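# Test circuit board, sort by light, return gripper

## Task

Take the circuit board from the tray and test it. Seat it flat in the tester with its components facing up, both tester pins passing through the board's holes, and its white connector aimed at the lone black post. Shut the lid until it latches and wait for the signal light to show green or red. Then release the lid by pressing down the small black tab on the hook that holds it, open it, and place the board entirely in the bin matching that color (the bins are loose; the board may be released once its center is lower than the bin's rim; the wrong bin fails). Any gripper taken from the tool stand must go back into an empty slot of the stand. Finally release everything and move the arm away. A locked-on tool counts as part of the arm.

## Robot and tools

Robot: one six-joint arm (UR12e type) ending in a tool changer. It carries no gripper at first; two grippers, grip50 and grip85, hang in slots of a tool stand. There is only one arm, so every motion command is a single row.

Frames: the scene frame has its origin on the table under the arm base, +z up, +y to the left when looking along +x. The state line reports the changer face center (end_effector_position, metres) and its orientation (end_effector_quat_wxyz), plus velocities. The changer face's own z axis points away from the arm. grip50's grip point sits at (0, -25, 180) mm in face axes; grip85's at (0, 0, 173) mm when closed, 13 mm closer when fully open. Both close along the face x axis.

Row layout (13 numbers, each in [-1, 1]): dx, dy, dz, rx, ry, rz, tool/lock, grip50_position, grip50_force_limit, grip50_speed, grip85_position, grip85_force_limit, grip85_speed. The first six are an offset, not a pose: a target displacement of the changer face, expressed in the face's own axes, counted from the face pose in the most recent result that showed it (before any such result in the scene, and for later calls within one reply, from where the arm is when the action begins). Scale: 1.0 equals 0.6 m for dx..dz and 180 degrees for rx..rz; rx, ry, rz form one rotation vector. Every row is counted from that same reference, not from the row before. All zeros therefore pull the arm back to the reference, it is not a pause. Per step the commanded pose is clipped to 100 mm and 16 degrees from the measured pose.

Tool numbers: lock >0 locks the changer onto a plate against its face, <0 unlocks, 0 keeps the last command; each takes about 1 s. Gripper position +1 is fully open (50 or 85 mm); pads meet near -0.65 (grip50) or -0.8 (grip85); -1 means close until blocked, use that to grip. force_limit runs from about 20 N at -1 up to 185 N (grip50) or 235 N (grip85) at +1. speed runs from about 20 mm/s at -1 to 150 mm/s at +1. Gripper fields only act when tool_id names that tool and it is ready.

Tools:
- execute_actions {actions, pictures}: actions holds at most one item. Empty list: just report state (with pictures). {rows:[...], steps:n}: up to 15 rows, steps 5..15 of 1/30 s; the last row repeats if rows run out. {steps:n} alone: wait up to 300 steps counted from the previous result.
- move {target, speed, stop_force}: target is one 13-number row as above; the face travels a straight path toward it at speed 0.002 to 0.5 m/s (default 0.25; turning up to twice that in rad/s), lasting 0.5 to 10 s. It does not avoid obstacles. stop_force (13 to 80 N) ends the path when the wrist sensor feels that much extra resistance; use it only with slow, non-turning moves, and omit it when backing off something. The result adds a move: line: done, off_target, moving, held, fault or contact, and limits such as paced or held.
- wait {seconds 0..10}: lets the scene run.
- zoom_image {camera: cam_high, cam_low or cam_wrist, region [x0,y0,x1,y1] pixels, max 504x504}.
- read_manual: licence text only.
- finished_scene {scene}: ends the scene and grades it; irreversible.

Results: 5 control steps of each action are held back and run afterward, while the next reply is being composed; the sim keeps running meanwhile. HELD marks steps the clearance check blocked; pose unreachable says it altered the command. Hand target shows where the controller is heading. Wrist force/torque are in face axes, noisy (offset up to about 5.5 N), saturating near 100 N. object_status: 0 moving, 1 stopped while opening, 2 stopped while closing (a grip), 3 reached target or pads met (also possible for thin items). position_measured in counts: grip50 width is about (250 - counts) x 0.202 mm; grip85 is about 60 mm at 78, 40 at 130, 20 at 180, pads touching at 230.

Tool change: align the face on the plate within about 1 mm and 1 degree, with the face's -y pointing toward the fork's open side. When plate_near is 1, lock +1 and wait for locked = 1. The gripper then closes and reopens by itself (readings n/a until ready). To remove: lift 10 to 30 mm (about 20), slide at least 110 mm along face -y out of the fork, then lift. To return: reverse that path; when in_stand is 1, keep still, lock -1, wait for unlocked = 1. Unlocking elsewhere is refused. Slots are 180 mm apart; fork arms sit 40 to 70 mm either side along face x, 45 mm toward the open side, tops 18 mm under the plate face.

Avoid: the arm is stiff, so aiming even slightly past a firm contact can trigger a fault stop (10 s halt); any outside force reaching 150 N or joint torque at its limit (wrist joints 46.9 N m) does the same. Prefer slow approaches with stop_force. Holding loads heats motors; near 85 °C the brakes engage. Do not drop, slam or hard-push objects, do not knock the loose bins, and never push anything off the table. Large moves may stop short, so check the reported pose and finish the rest.

Each tool is called after "Emit:" by a JSON object that holds its "api" and its "payload".

## Session

Emit:
{"api": "execute_actions", "payload": {"actions": []}}

Scene clock: 0.00 s of 14400.00 s.
end_effector_position=(+0.9871, +0.3069, +0.2338) locked=0 unlocked=1 plate_near=0 in_stand=0 unlock_refused=0 tool_id=none grip50_position_measured=n/a grip50_object_status=n/a grip85_position_measured=n/a grip85_object_status=n/a end_effector_quat_wxyz=(-0.022, +0.678, -0.732, -0.062) end_effector_velocity=(-0.000, -0.000, +0.000) end_effector_angular_velocity=(-0.001, +0.001, -0.001)
Joint positions: [-0.152 -0.955  1.412 -1.73  -0.687  2.884]
Joint velocities: [-0.     0.    -0.     0.001 -0.001  0.001]
Motor temperatures (°C, as the motors report them): [29 28 29 37 33 32]
Wrist force (N, on the end effector, along its own x y z axes, offset not removed): no reading
Wrist torque (N m, same axes, about the end effector's origin, offset not removed): no reading
Hand target: +0.987, +0.307, +0.234; -0.022, +0.678, -0.732, -0.062

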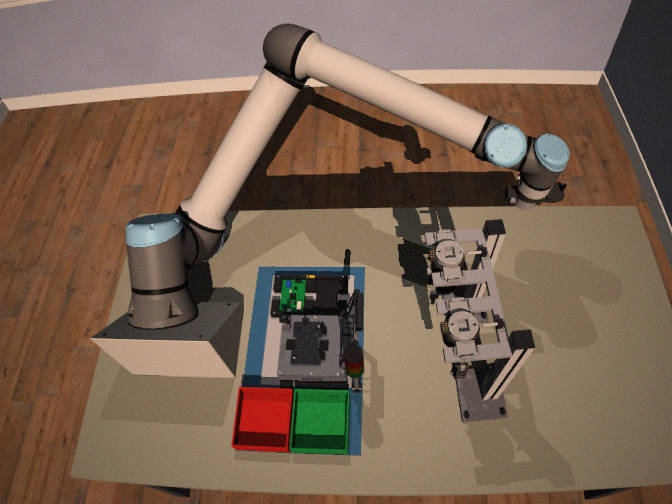

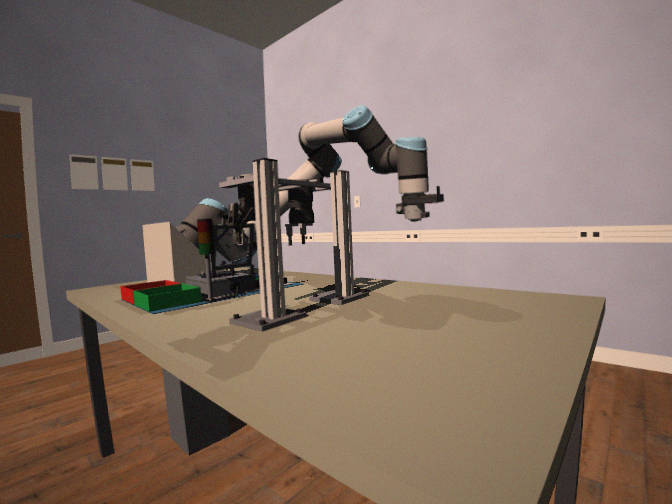

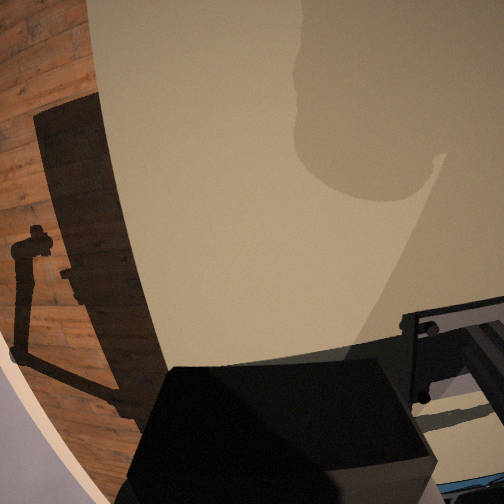

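Emit:
{"api": "zoom_image", "payload": {"camera": "cam_high", "region": [380, 200, 560, 430]}}

Emit:
{"api": "zoom_image", "payload": {"camera": "cam_high", "region": [220, 240, 400, 460]}}

Region (380, 200, 560, 430) of cam_high's 672x504 image, scaled by 2.191, with more detail than that image has; it fills the left 394 columns of this view, and the rest is white.

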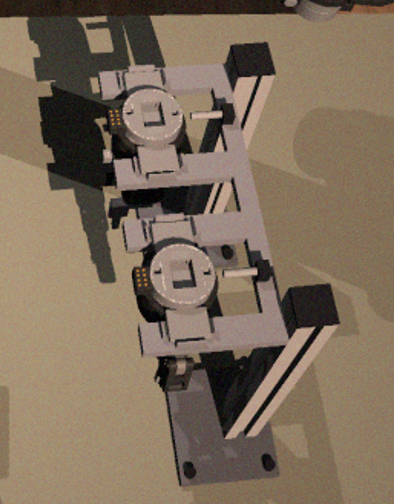

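Region (220, 240, 400, 460) of cam_high's 672x504 image, scaled by 2.291, with more detail than that image has; it fills the left 412 columns of this view, and the rest is white.

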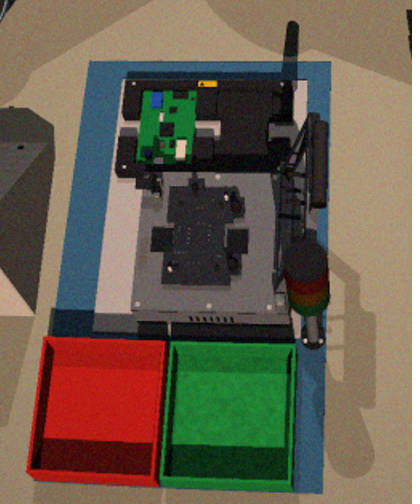

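Emit:
{"api": "move", "payload": {"target": [0,0,-0.42,0,0,-0.5,0,1,0,0,1,0,0], "speed": 0.4}}

Scene clock: 3.23 s of 14400.00 s.
end_effector_position=(+1.0001, +0.2762, +0.4835) locked=0 unlocked=1 plate_near=0 in_stand=0 unlock_refused=0 tool_id=none grip50_position_measured=n/a grip50_object_status=n/a grip85_position_measured=n/a grip85_object_status=n/a end_effector_quat_wxyz=(-0.059, +0.997, -0.039, -0.028) end_effector_velocity=(+0.000, -0.000, +0.001) end_effector_angular_velocity=(+0.003, +0.002, +0.011)
Joint positions: [-0.343 -0.976  1.126 -1.223 -0.761  1.048]
Joint velocities: [-0.001  0.002 -0.006  0.01  -0.001 -0.015]
Motor temperatures (°C, as the motors report them): [29 28 29 37 33 32]
Wrist force (N, on the end effector, along its own x y z axes, offset not removed): [2.0 -0.9 -3.8]
Wrist torque (N m, same axes, about the end effector's origin, offset not removed): [-0.22 0.05 0.17]
Hand target: +1.000, +0.276, +0.484; -0.060, +0.997, -0.039, -0.028
Off the commanded pose: 0.000 m, 0 deg.
Kept back: nothing.
move: done

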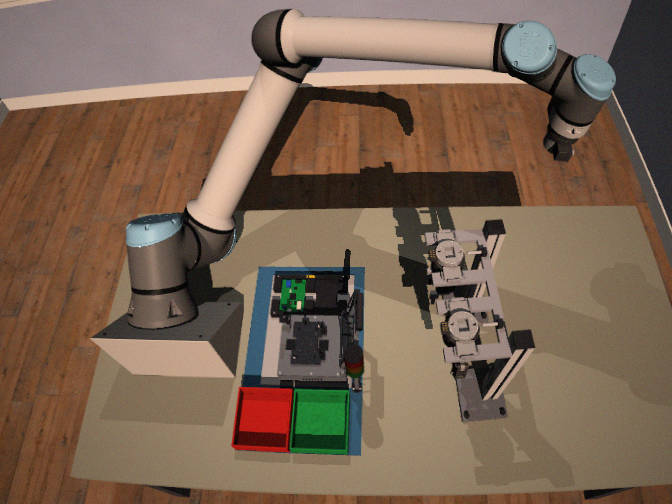

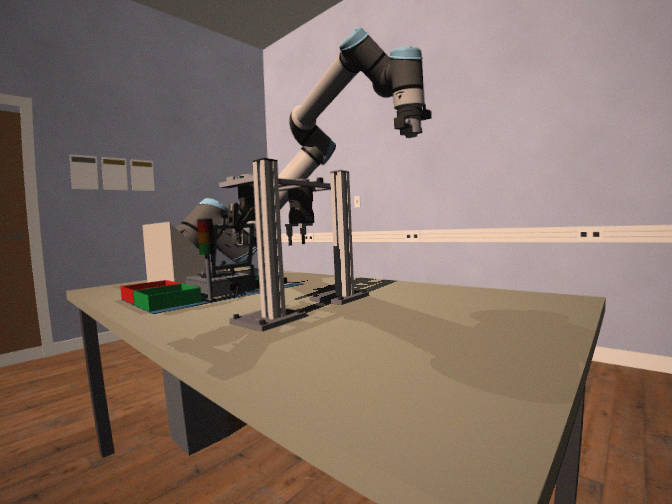

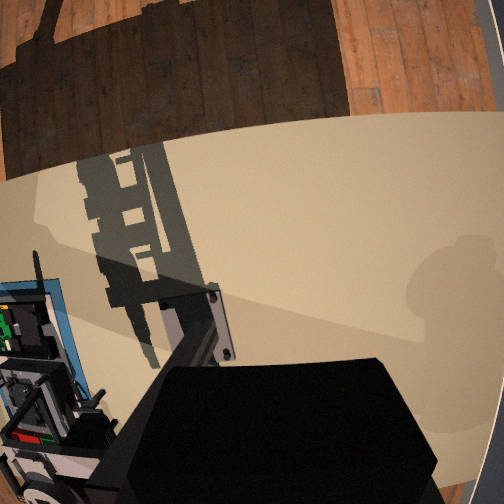

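Emit:
{"api": "move", "payload": {"target": [-0.35,0.48,0.0,-0.0376,0.018,0,0,1,0,0,1,0,0], "speed": 0.4}}

Emit:
{"api": "move", "payload": {"target": [0,0,0,0,0,-0.58,0,1,0,0,1,0,0], "speed": 0.5}}

Scene clock: 5.03 s of 14400.00 s.
end_effector_position=(+0.7678, +0.0069, +0.4624) locked=0 unlocked=1 plate_near=0 in_stand=0 unlock_refused=0 tool_id=none grip50_position_measured=n/a grip50_object_status=n/a grip85_position_measured=n/a grip85_object_status=n/a end_effector_quat_wxyz=(+0.000, +0.999, -0.039, -0.002) end_effector_velocity=(-0.001, -0.001, -0.000) end_effector_angular_velocity=(-0.001, -0.000, +0.001)
Joint positions: [-0.62  -1.146  1.74  -1.614 -0.963  0.831]
Joint velocities: [-0.002 -0.     0.002 -0.002 -0.001 -0.002]
Motor temperatures (°C, as the motors report them): [29 28 29 37 33 32]
Wrist force (N, on the end effector, along its own x y z axes, offset not removed): [-1.9 -1.6 -2.8]
Wrist torque (N m, same axes, about the end effector's origin, offset not removed): [-0.21 0.18 -0.04]
Hand target: +0.768, +0.007, +0.462; +0.000, +0.999, -0.039, -0.002
Off the commanded pose: 0.000 m, 0 deg.
Kept back: nothing.
move: done

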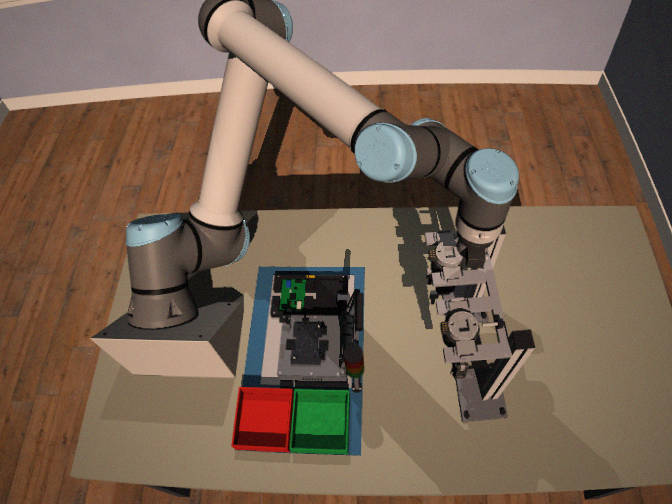

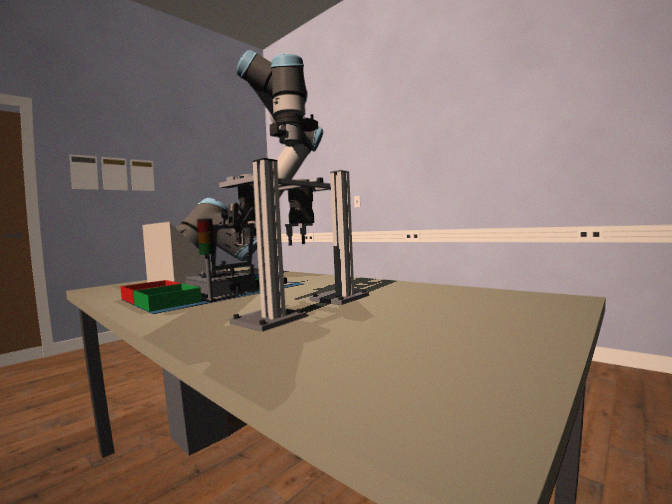

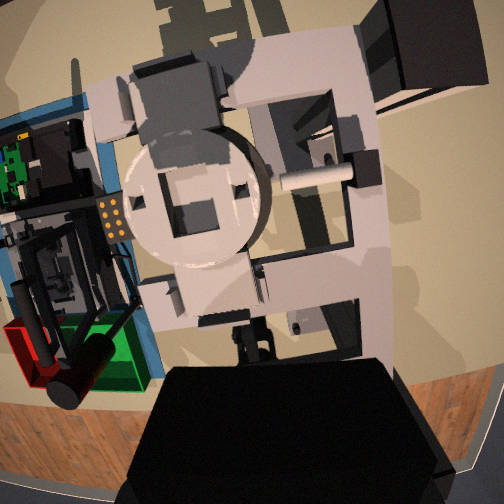

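Scene clock: 7.47 s of 14400.00 s.
end_effector_position=(+0.7678, +0.0069, +0.4624) locked=0 unlocked=1 plate_near=0 in_stand=0 unlock_refused=0 tool_id=none grip50_position_measured=n/a grip50_object_status=n/a grip85_position_measured=n/a grip85_object_status=n/a end_effector_quat_wxyz=(-0.001, +0.644, +0.765, -0.002) end_effector_velocity=(+0.000, -0.000, -0.000) end_effector_angular_velocity=(+0.002, +0.001, +0.010)
Joint positions: [-0.62  -1.146  1.74  -1.614 -0.963 -0.99 ]
Joint velocities: [ 0.     0.001 -0.001  0.003  0.    -0.012]
Motor temperatures (°C, as the motors report them): [29 28 29 37 33 32]
Wrist force (N, on the end effector, along its own x y z axes, offset not removed): [-0.2 -1.1 0.8]
Wrist torque (N m, same axes, about the end effector's origin, offset not removed): [-0.23 0.02 0.04]
Hand target: +0.768, +0.007, +0.462; -0.001, +0.643, +0.766, -0.001
Off the commanded pose: 0.000 m, 0 deg.
Kept back: nothing.
move: done

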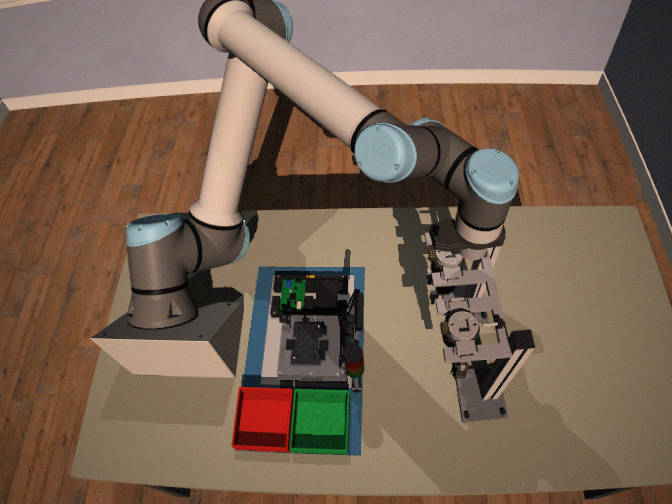

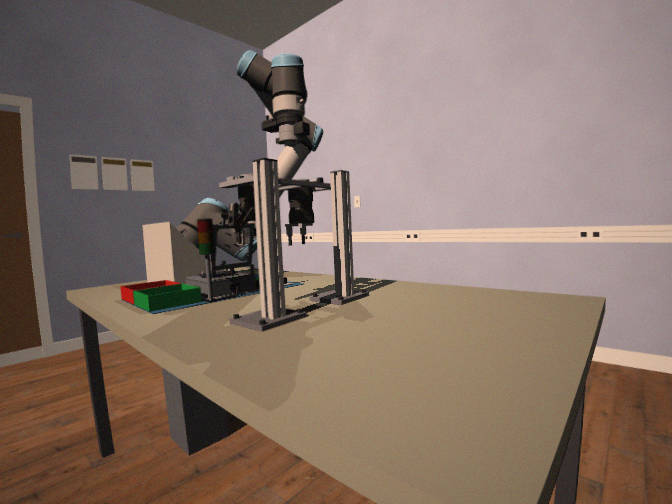

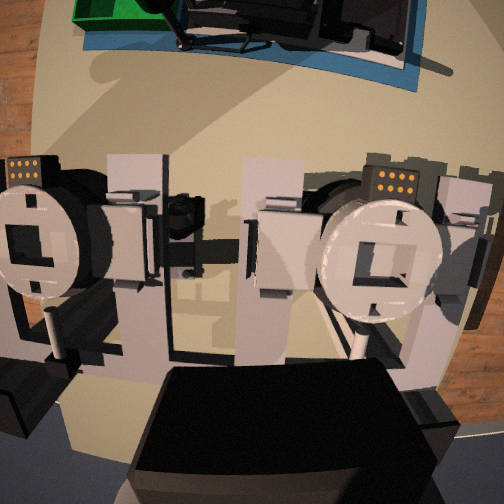

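Emit:
{"api": "move", "payload": {"target": [-0.2,-0.055,0.05,0,0,0,0,1,0,0,1,0,0], "speed": 0.3}}

Scene clock: 8.73 s of 14400.00 s.
end_effector_position=(+0.7559, -0.1167, +0.4325) locked=0 unlocked=1 plate_near=0 in_stand=0 unlock_refused=0 tool_id=none grip50_position_measured=n/a grip50_object_status=n/a grip85_position_measured=n/a grip85_object_status=n/a end_effector_quat_wxyz=(-0.001, +0.644, +0.765, -0.001) end_effector_velocity=(+0.000, -0.002, +0.000) end_effector_angular_velocity=(+0.000, -0.001, +0.000)
Joint positions: [-0.689 -1.009  1.751 -1.722 -1.    -1.061]
Joint velocities: [-0.001  0.002 -0.001 -0.001  0.    -0.001]
Motor temperatures (°C, as the motors report them): [29 28 29 37 33 32]
Wrist force (N, on the end effector, along its own x y z axes, offset not removed): [-4.0 -0.2 -0.8]
Wrist torque (N m, same axes, about the end effector's origin, offset not removed): [-0.06 0.32 0.01]
Hand target: +0.756, -0.117, +0.432; -0.001, +0.644, +0.765, -0.001
Off the commanded pose: 0.000 m, 0 deg.
Kept back: nothing.
move: done

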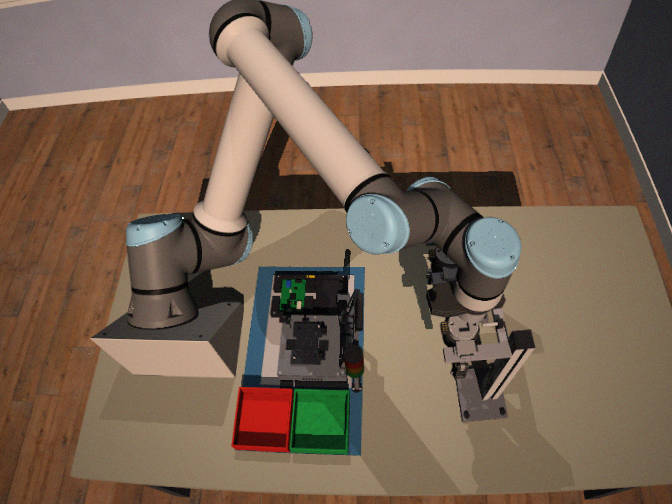

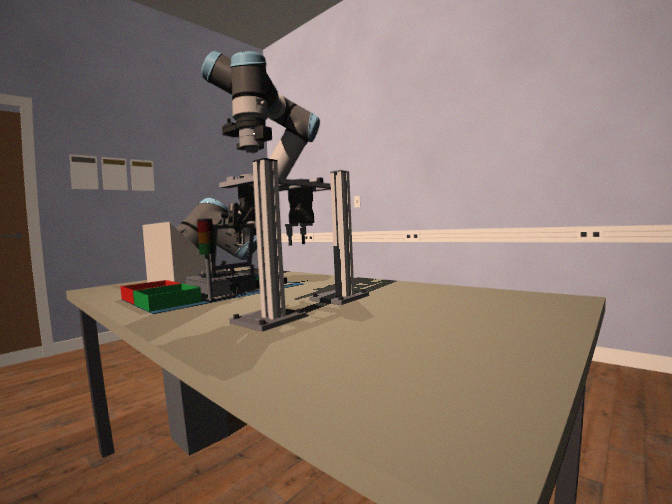

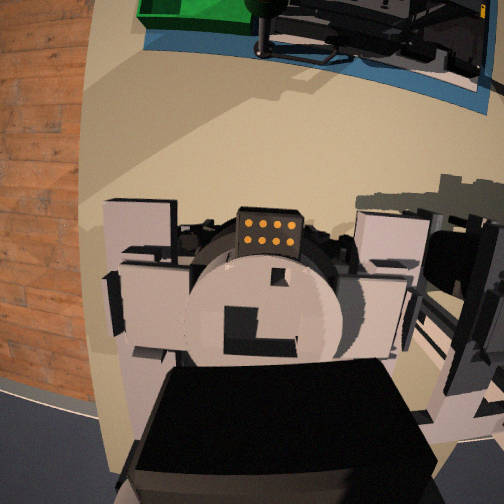

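Emit:
{"api": "move", "payload": {"target": [0,0,0.085,0,0,0.03,0,1,0,0,1,0,0], "speed": 0.15}}

Scene clock: 9.93 s of 14400.00 s.
end_effector_position=(+0.7557, -0.1167, +0.3817) locked=0 unlocked=1 plate_near=0 in_stand=0 unlock_refused=0 tool_id=none grip50_position_measured=n/a grip50_object_status=n/a grip85_position_measured=n/a grip85_object_status=n/a end_effector_quat_wxyz=(-0.001, +0.679, +0.734, -0.002) end_effector_velocity=(-0.000, -0.000, -0.002) end_effector_angular_velocity=(-0.001, +0.001, -0.003)
Joint positions: [-0.656 -0.988  1.803 -1.814 -0.982 -0.934]
Joint velocities: [ 0.001  0.001  0.002 -0.004 -0.001  0.004]
Motor temperatures (°C, as the motors report them): [29 28 29 37 33 32]
Wrist force (N, on the end effector, along its own x y z axes, offset not removed): [-4.9 -0.4 -1.1]
Wrist torque (N m, same axes, about the end effector's origin, offset not removed): [-0.12 0.41 0.00]
Hand target: +0.756, -0.117, +0.382; -0.001, +0.679, +0.734, -0.002
Off the commanded pose: 0.000 m, 0 deg.
Kept back: nothing.
move: done

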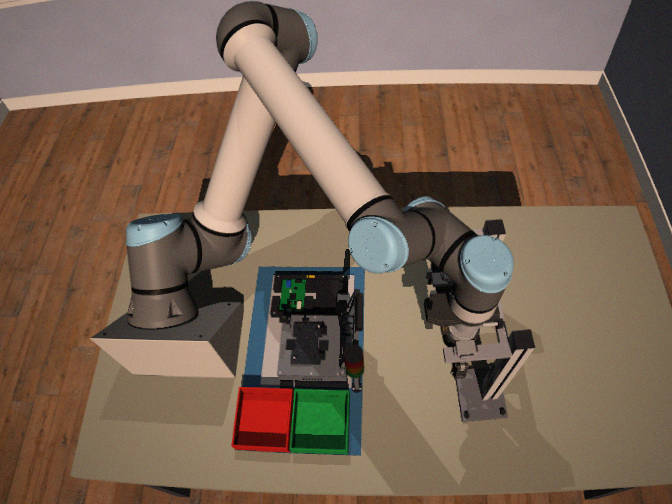

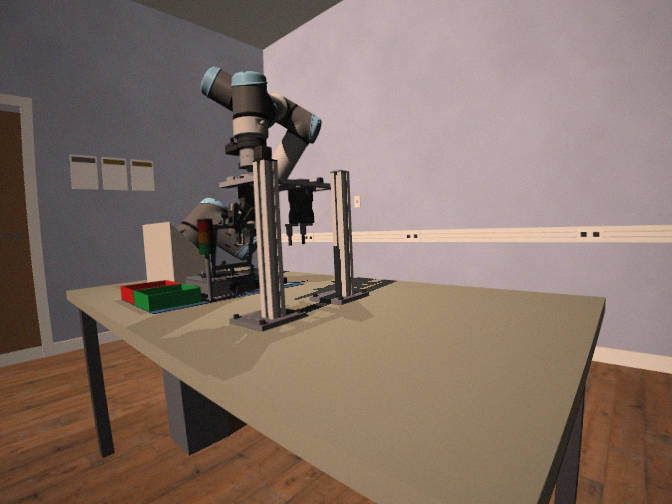

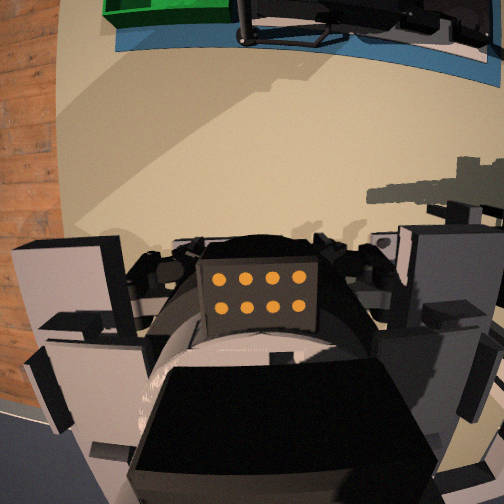

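Emit:
{"api": "move", "payload": {"target": [-0.002,0,0.06,0,0,0,0,1,0,0,1,0,0], "speed": 0.01, "stop_force": 15}}

Scene clock: 11.70 s of 14400.00 s.
end_effector_position=(+0.7557, -0.1171, +0.3701) locked=0 unlocked=1 plate_near=0 in_stand=0 unlock_refused=0 tool_id=none grip50_position_measured=n/a grip50_object_status=n/a grip85_position_measured=n/a grip85_object_status=n/a end_effector_quat_wxyz=(-0.001, +0.679, +0.734, -0.001) end_effector_velocity=(-0.001, +0.000, +0.001) end_effector_angular_velocity=(+0.003, +0.002, +0.000)
Joint positions: [-0.649 -0.981  1.814 -1.836 -0.978 -0.926]
Joint velocities: [-0.001 -0.001 -0.001  0.007 -0.    -0.003]
Motor temperatures (°C, as the motors report them): [29 28 29 37 33 32]
Wrist force (N, on the end effector, along its own x y z axes, offset not removed): [-1.6 4.9 -29.0]
Wrist torque (N m, same axes, about the end effector's origin, offset not removed): [-0.33 0.42 0.32]
Hand target: +0.756, -0.117, +0.370; -0.001, +0.679, +0.734, -0.002
Off the commanded pose: 0.024 m, 0 deg.
Kept back: nothing.
move: contact

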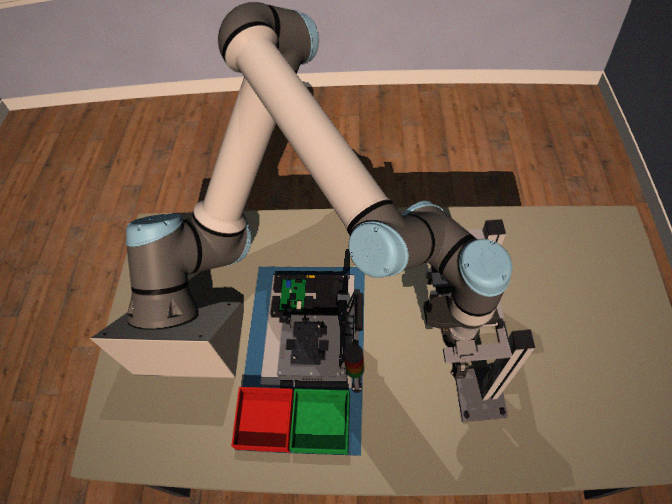

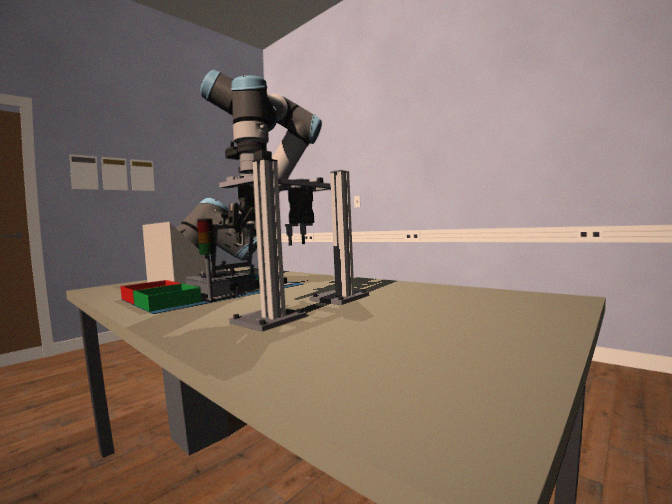

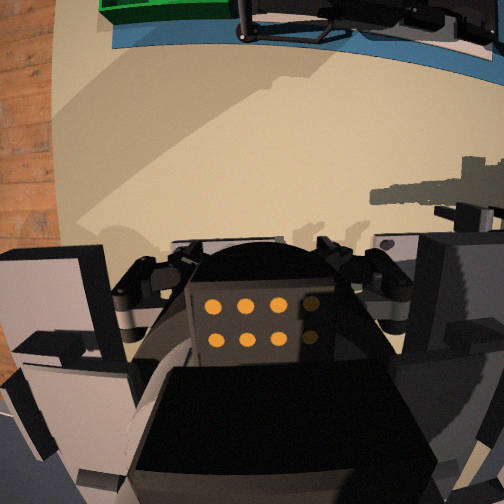

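Emit:
{"api": "move", "payload": {"target": [-0.002,-0.008,-0.008,0,0,0,0,1,0,0,1,0,0], "speed": 0.03}}

Emit:
{"api": "move", "payload": {"target": [0,0,0.04,0,0,0,0,1,0,0,1,0,0], "speed": 0.01, "stop_force": 15}}

Scene clock: 12.63 s of 14400.00 s.
end_effector_position=(+0.7511, -0.1187, +0.3748) locked=0 unlocked=1 plate_near=0 in_stand=0 unlock_refused=0 tool_id=none grip50_position_measured=n/a grip50_object_status=n/a grip85_position_measured=n/a grip85_object_status=n/a end_effector_quat_wxyz=(-0.001, +0.679, +0.734, -0.001) end_effector_velocity=(-0.002, -0.001, +0.001) end_effector_angular_velocity=(+0.000, -0.000, +0.000)
Joint positions: [-0.656 -0.987  1.817 -1.83  -0.982 -0.933]
Joint velocities: [-0.003 -0.002  0.001  0.002 -0.001 -0.003]
Motor temperatures (°C, as the motors report them): [29 28 29 37 33 32]
Wrist force (N, on the end effector, along its own x y z axes, offset not removed): [2.6 -3.7 3.7]
Wrist torque (N m, same axes, about the end effector's origin, offset not removed): [-0.31 -0.23 0.21]
Hand target: +0.751, -0.119, +0.375; -0.001, +0.679, +0.734, -0.001
Off the commanded pose: 0.000 m, 0 deg.
Kept back: nothing.
move: done

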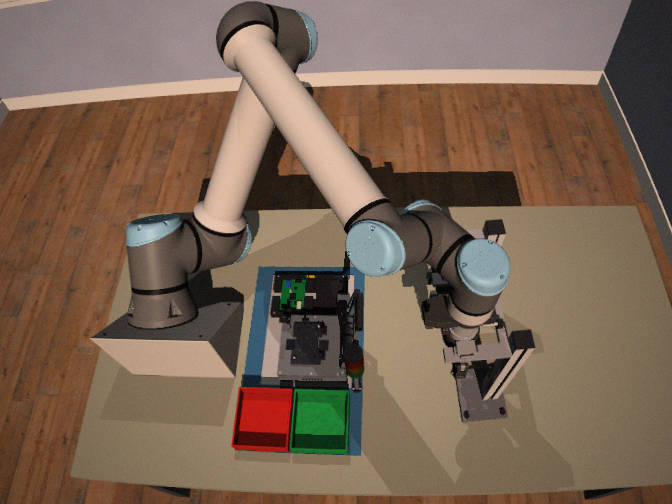

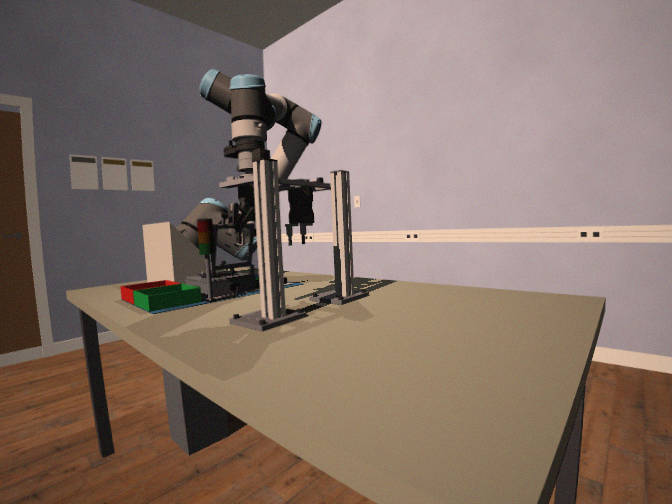

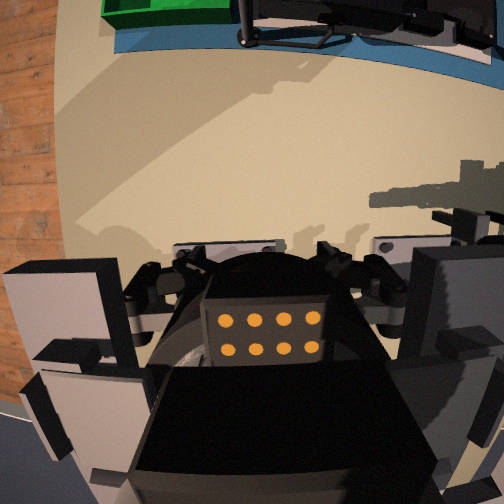

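Scene clock: 14.47 s of 14400.00 s.
end_effector_position=(+0.7511, -0.1187, +0.3602) locked=0 unlocked=1 plate_near=1 in_stand=1 unlock_refused=0 tool_id=none grip50_position_measured=n/a grip50_object_status=n/a grip85_position_measured=n/a grip85_object_status=n/a end_effector_quat_wxyz=(-0.001, +0.679, +0.734, -0.001) end_effector_velocity=(-0.001, +0.000, +0.001) end_effector_angular_velocity=(+0.004, +0.003, -0.002)
Joint positions: [-0.646 -0.979  1.831 -1.857 -0.976 -0.923]
Joint velocities: [-0.001 -0.001 -0.001  0.009 -0.001 -0.003]
Motor temperatures (°C, as the motors report them): [29 28 29 37 33 32]
Wrist force (N, on the end effector, along its own x y z axes, offset not removed): [-1.4 6.0 -30.6]
Wrist torque (N m, same axes, about the end effector's origin, offset not removed): [-1.29 0.11 0.03]
Hand target: +0.751, -0.119, +0.361; -0.001, +0.679, +0.734, -0.001
Off the commanded pose: 0.009 m, 0 deg.
Kept back: nothing.
move: contact

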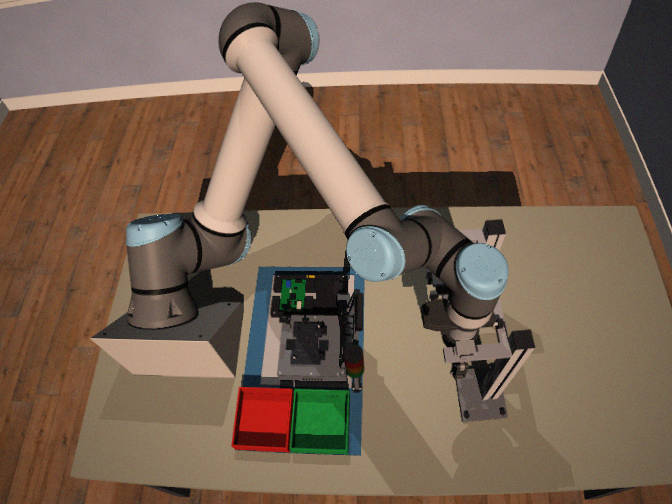

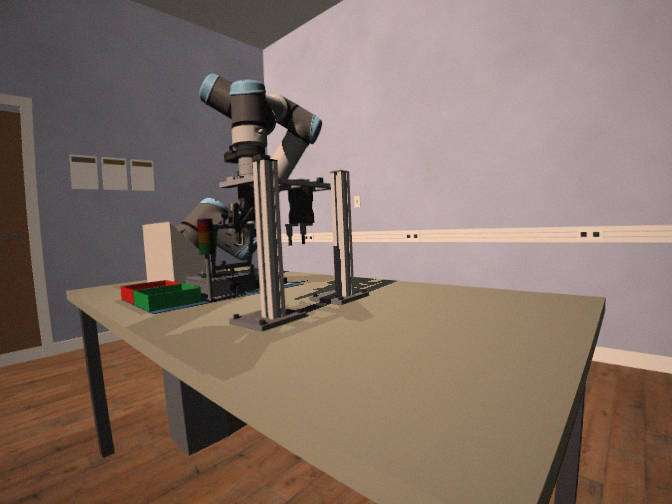

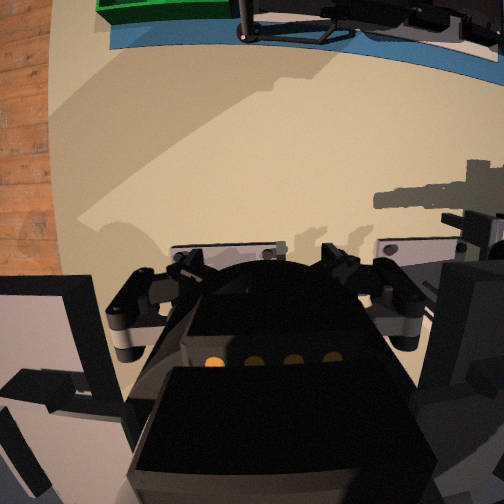

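Slot pose: (0.7511, -0.1187, 0.360), quat (0.679, 0.734).

Emit:
{"api": "execute_actions", "payload": {"actions": [{"rows":[[0,0,0,0,0,0,1,1,0,0,1,0,0]],"steps":15}]}}

Emit:
{"api": "execute_actions", "payload": {"actions": [{"steps":30}]}}

Emit:
{"api": "move", "payload": {"target": [0,0,-0.033,0,0,0,0,1,0,0,1,0,0], "speed": 0.05}}

Emit:
{"api": "move", "payload": {"target": [0,-0.22,0,0,0,0,0,1,0,0,1,0,0], "speed": 0.15}}

Scene clock: 14.97 s of 14400.00 s.
end_effector_position=(+0.7512, -0.1187, +0.3603) locked=0 unlocked=0 plate_near=1 in_stand=1 unlock_refused=0 tool_id=none grip50_position_measured=n/a grip50_object_status=n/a grip85_position_measured=n/a grip85_object_status=n/a end_effector_quat_wxyz=(-0.001, +0.679, +0.734, -0.001) end_effector_velocity=(+0.000, -0.000, +0.000) end_effector_angular_velocity=(-0.001, -0.001, -0.001)
Joint positions: [-0.646 -0.979  1.831 -1.856 -0.976 -0.923]
Joint velocities: [ 0.     0.    -0.    -0.002 -0.     0.002]
Motor temperatures (°C, as the motors report them): [29 28 29 37 33 32]
Wrist force (N, on the end effector, along its own x y z axes, offset not removed): [-4.0 -2.8 -20.5]
Wrist torque (N m, same axes, about the end effector's origin, offset not removed): [-0.59 0.30 -0.06]
Steps of this call (steps 1 to 5: nothing new was sent; steps 6 to 15: the first 10 steps of this action). Readings (end_effector_position | what the end effector reports):
6: (+0.7511, -0.1187, +0.3603) | locked=0 unlocked=0 plate_near=1 in_stand=1 unlock_refused=0 tool_id=none grip50_position_measured=n/a grip50_object_status=n/a grip85_position_measured=n/a grip85_object_status=n/a
7: (+0.7511, -0.1187, +0.3603) | locked=0 unlocked=0 plate_near=1 in_stand=1 unlock_refused=0 tool_id=none grip50_position_measured=n/a grip50_object_status=n/a grip85_position_measured=n/a grip85_object_status=n/a
9: (+0.7511, -0.1187, +0.3604) | locked=0 unlocked=0 plate_near=1 in_stand=1 unlock_refused=0 tool_id=none grip50_position_measured=n/a grip50_object_status=n/a grip85_position_measured=n/a grip85_object_status=n/a
13: (+0.7511, -0.1187, +0.3604) | locked=0 unlocked=0 plate_near=1 in_stand=1 unlock_refused=0 tool_id=none grip50_position_measured=n/a grip50_object_status=n/a grip85_position_measured=n/a grip85_object_status=n/a
15: the state above

Scene clock: 15.97 s of 14400.00 s.
end_effector_position=(+0.7512, -0.1187, +0.3602) locked=1 unlocked=0 plate_near=1 in_stand=1 unlock_refused=0 tool_id=grip85 grip50_position_measured=n/a grip50_object_status=n/a grip85_position_measured=n/a grip85_object_status=n/a end_effector_quat_wxyz=(-0.001, +0.679, +0.734, -0.001) end_effector_velocity=(-0.000, -0.000, +0.000) end_effector_angular_velocity=(+0.000, -0.000, -0.000)
Joint positions: [-0.646 -0.979  1.831 -1.857 -0.976 -0.923]
Joint velocities: [-0.  0. -0. -0.  0.  0.]
Motor temperatures (°C, as the motors report them): [29 28 29 37 33 32]
Wrist force (N, on the end effector, along its own x y z axes, offset not removed): [2.4 -7.4 -42.6]
Wrist torque (N m, same axes, about the end effector's origin, offset not removed): [-0.96 -0.35 -0.03]
Hand target: +0.751, -0.119, +0.360; -0.001, +0.679, +0.734, -0.001
Off the commanded pose: 0.000 m, 0 deg.
Kept back: nothing.
Steps of this call (steps 1 to 5: the last 5 steps of your previous action; steps 6 to 30: nothing new was sent). Readings (end_effector_position | what the end effector reports):
1: (+0.7512, -0.1187, +0.3603) | locked=0 unlocked=0 plate_near=1 in_stand=1 unlock_refused=0 tool_id=none grip50_position_measured=n/a grip50_object_status=n/a grip85_position_measured=n/a grip85_object_status=n/a
2: (+0.7512, -0.1187, +0.3603) | locked=0 unlocked=0 plate_near=1 in_stand=1 unlock_refused=0 tool_id=none grip50_position_measured=n/a grip50_object_status=n/a grip85_position_measured=n/a grip85_object_status=n/a
4: (+0.7512, -0.1187, +0.3603) | locked=0 unlocked=0 plate_near=1 in_stand=1 unlock_refused=0 tool_id=none grip50_position_measured=n/a grip50_object_status=n/a grip85_position_measured=n/a grip85_object_status=n/a
8: (+0.7512, -0.1187, +0.3602) | locked=0 unlocked=0 plate_near=1 in_stand=1 unlock_refused=0 tool_id=none grip50_position_measured=n/a grip50_object_status=n/a grip85_position_measured=n/a grip85_object_status=n/a
30: the state above

Scene clock: 16.80 s of 14400.00 s.
end_effector_position=(+0.7512, -0.1187, +0.3799) locked=1 unlocked=0 plate_near=1 in_stand=0 unlock_refused=0 tool_id=grip85 grip50_position_measured=n/a grip50_object_status=n/a grip85_position_measured=n/a grip85_object_status=n/a end_effector_quat_wxyz=(-0.001, +0.679, +0.734, -0.001) end_effector_velocity=(+0.000, +0.000, +0.002) end_effector_angular_velocity=(+0.000, -0.001, +0.001)
Joint positions: [-0.66  -0.989  1.813 -1.82  -0.983 -0.937]
Joint velocities: [-0.001 -0.001 -0.002  0.003  0.    -0.002]
Motor temperatures (°C, as the motors report them): [29 28 29 37 33 32]
Wrist force (N, on the end effector, along its own x y z axes, offset not removed): [-1.7 -0.8 1.3]
Wrist torque (N m, same axes, about the end effector's origin, offset not removed): [-0.17 0.00 0.14]
Hand target: +0.751, -0.119, +0.380; -0.001, +0.679, +0.734, -0.001
Off the commanded pose: 0.000 m, 0 deg.
Kept back: nothing.
move: done

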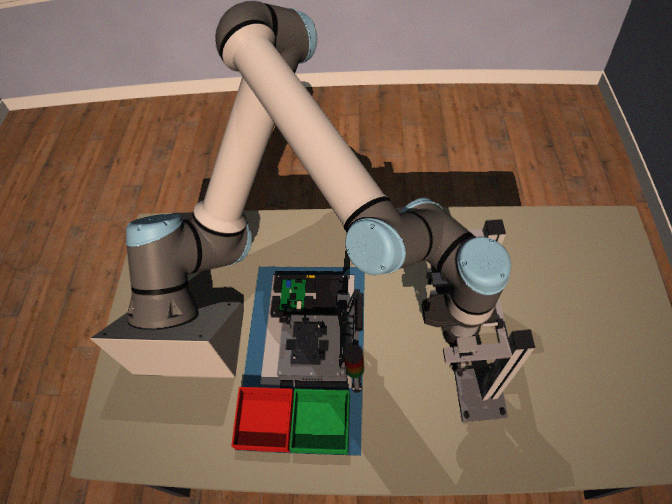

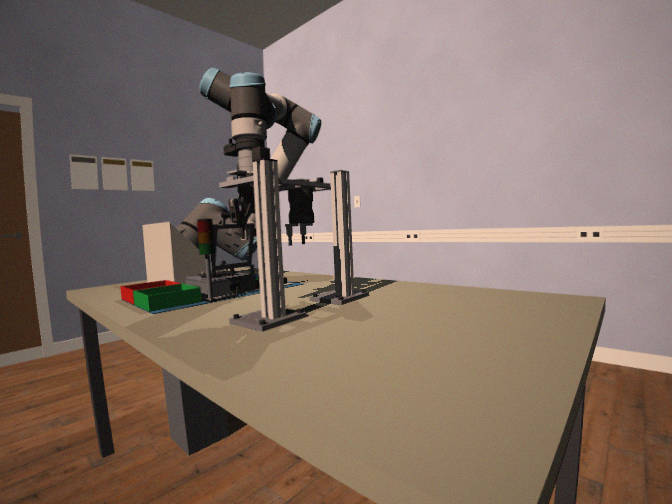

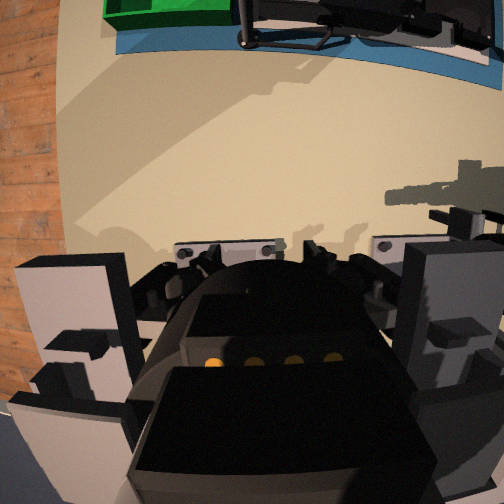

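Scene clock: 18.20 s of 14400.00 s.
end_effector_position=(+0.6198, -0.1291, +0.3803) locked=1 unlocked=0 plate_near=1 in_stand=0 unlock_refused=0 tool_id=grip85 grip50_position_measured=n/a grip50_object_status=n/a grip85_position_measured=n/a grip85_object_status=n/a end_effector_quat_wxyz=(-0.001, +0.679, +0.734, -0.001) end_effector_velocity=(-0.002, -0.000, -0.000) end_effector_angular_velocity=(+0.000, +0.001, -0.002)
Joint positions: [-0.782 -1.11   2.036 -1.861 -1.053 -1.055]
Joint velocities: [-0.002 -0.001  0.003  0.    -0.002 -0.   ]
Motor temperatures (°C, as the motors report them): [29 28 29 37 33 32]
Wrist force (N, on the end effector, along its own x y z axes, offset not removed): [1.3 -0.2 2.6]
Wrist torque (N m, same axes, about the end effector's origin, offset not removed): [-0.12 -0.17 -0.16]
Hand target: +0.620, -0.129, +0.380; -0.001, +0.679, +0.734, -0.001
Off the commanded pose: 0.000 m, 0 deg.
Kept back: nothing.
move: done

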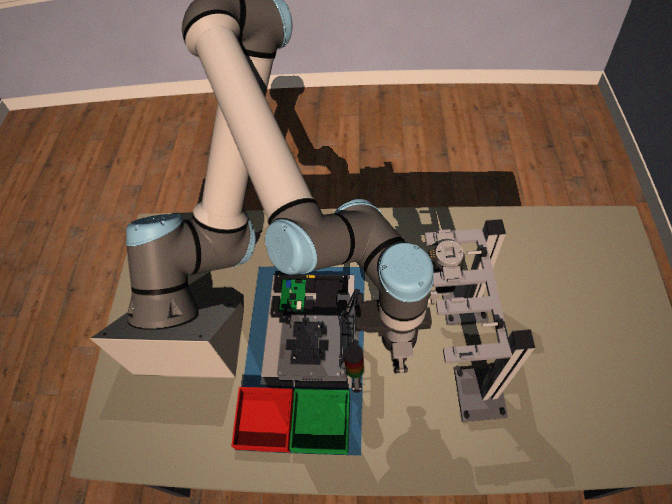

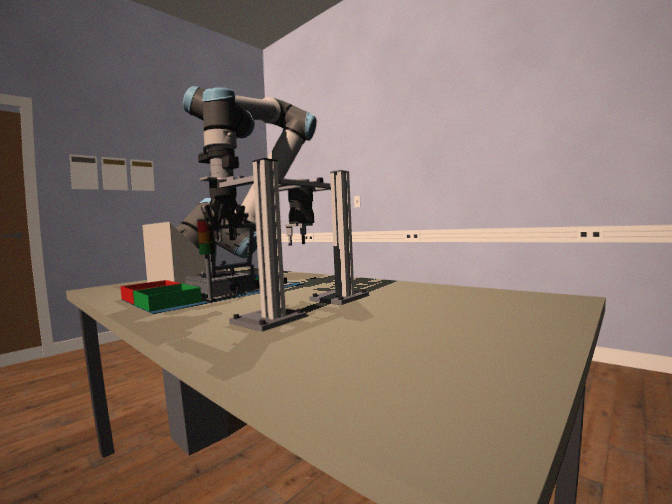

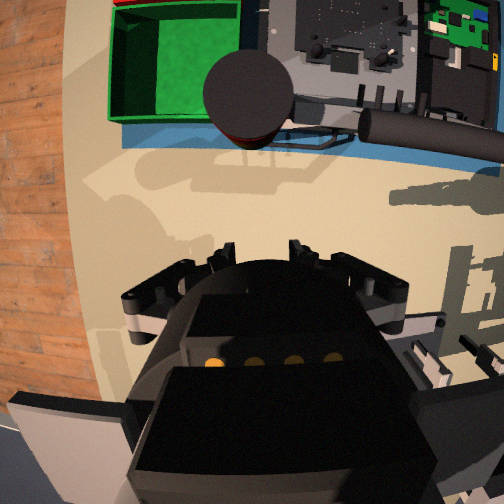

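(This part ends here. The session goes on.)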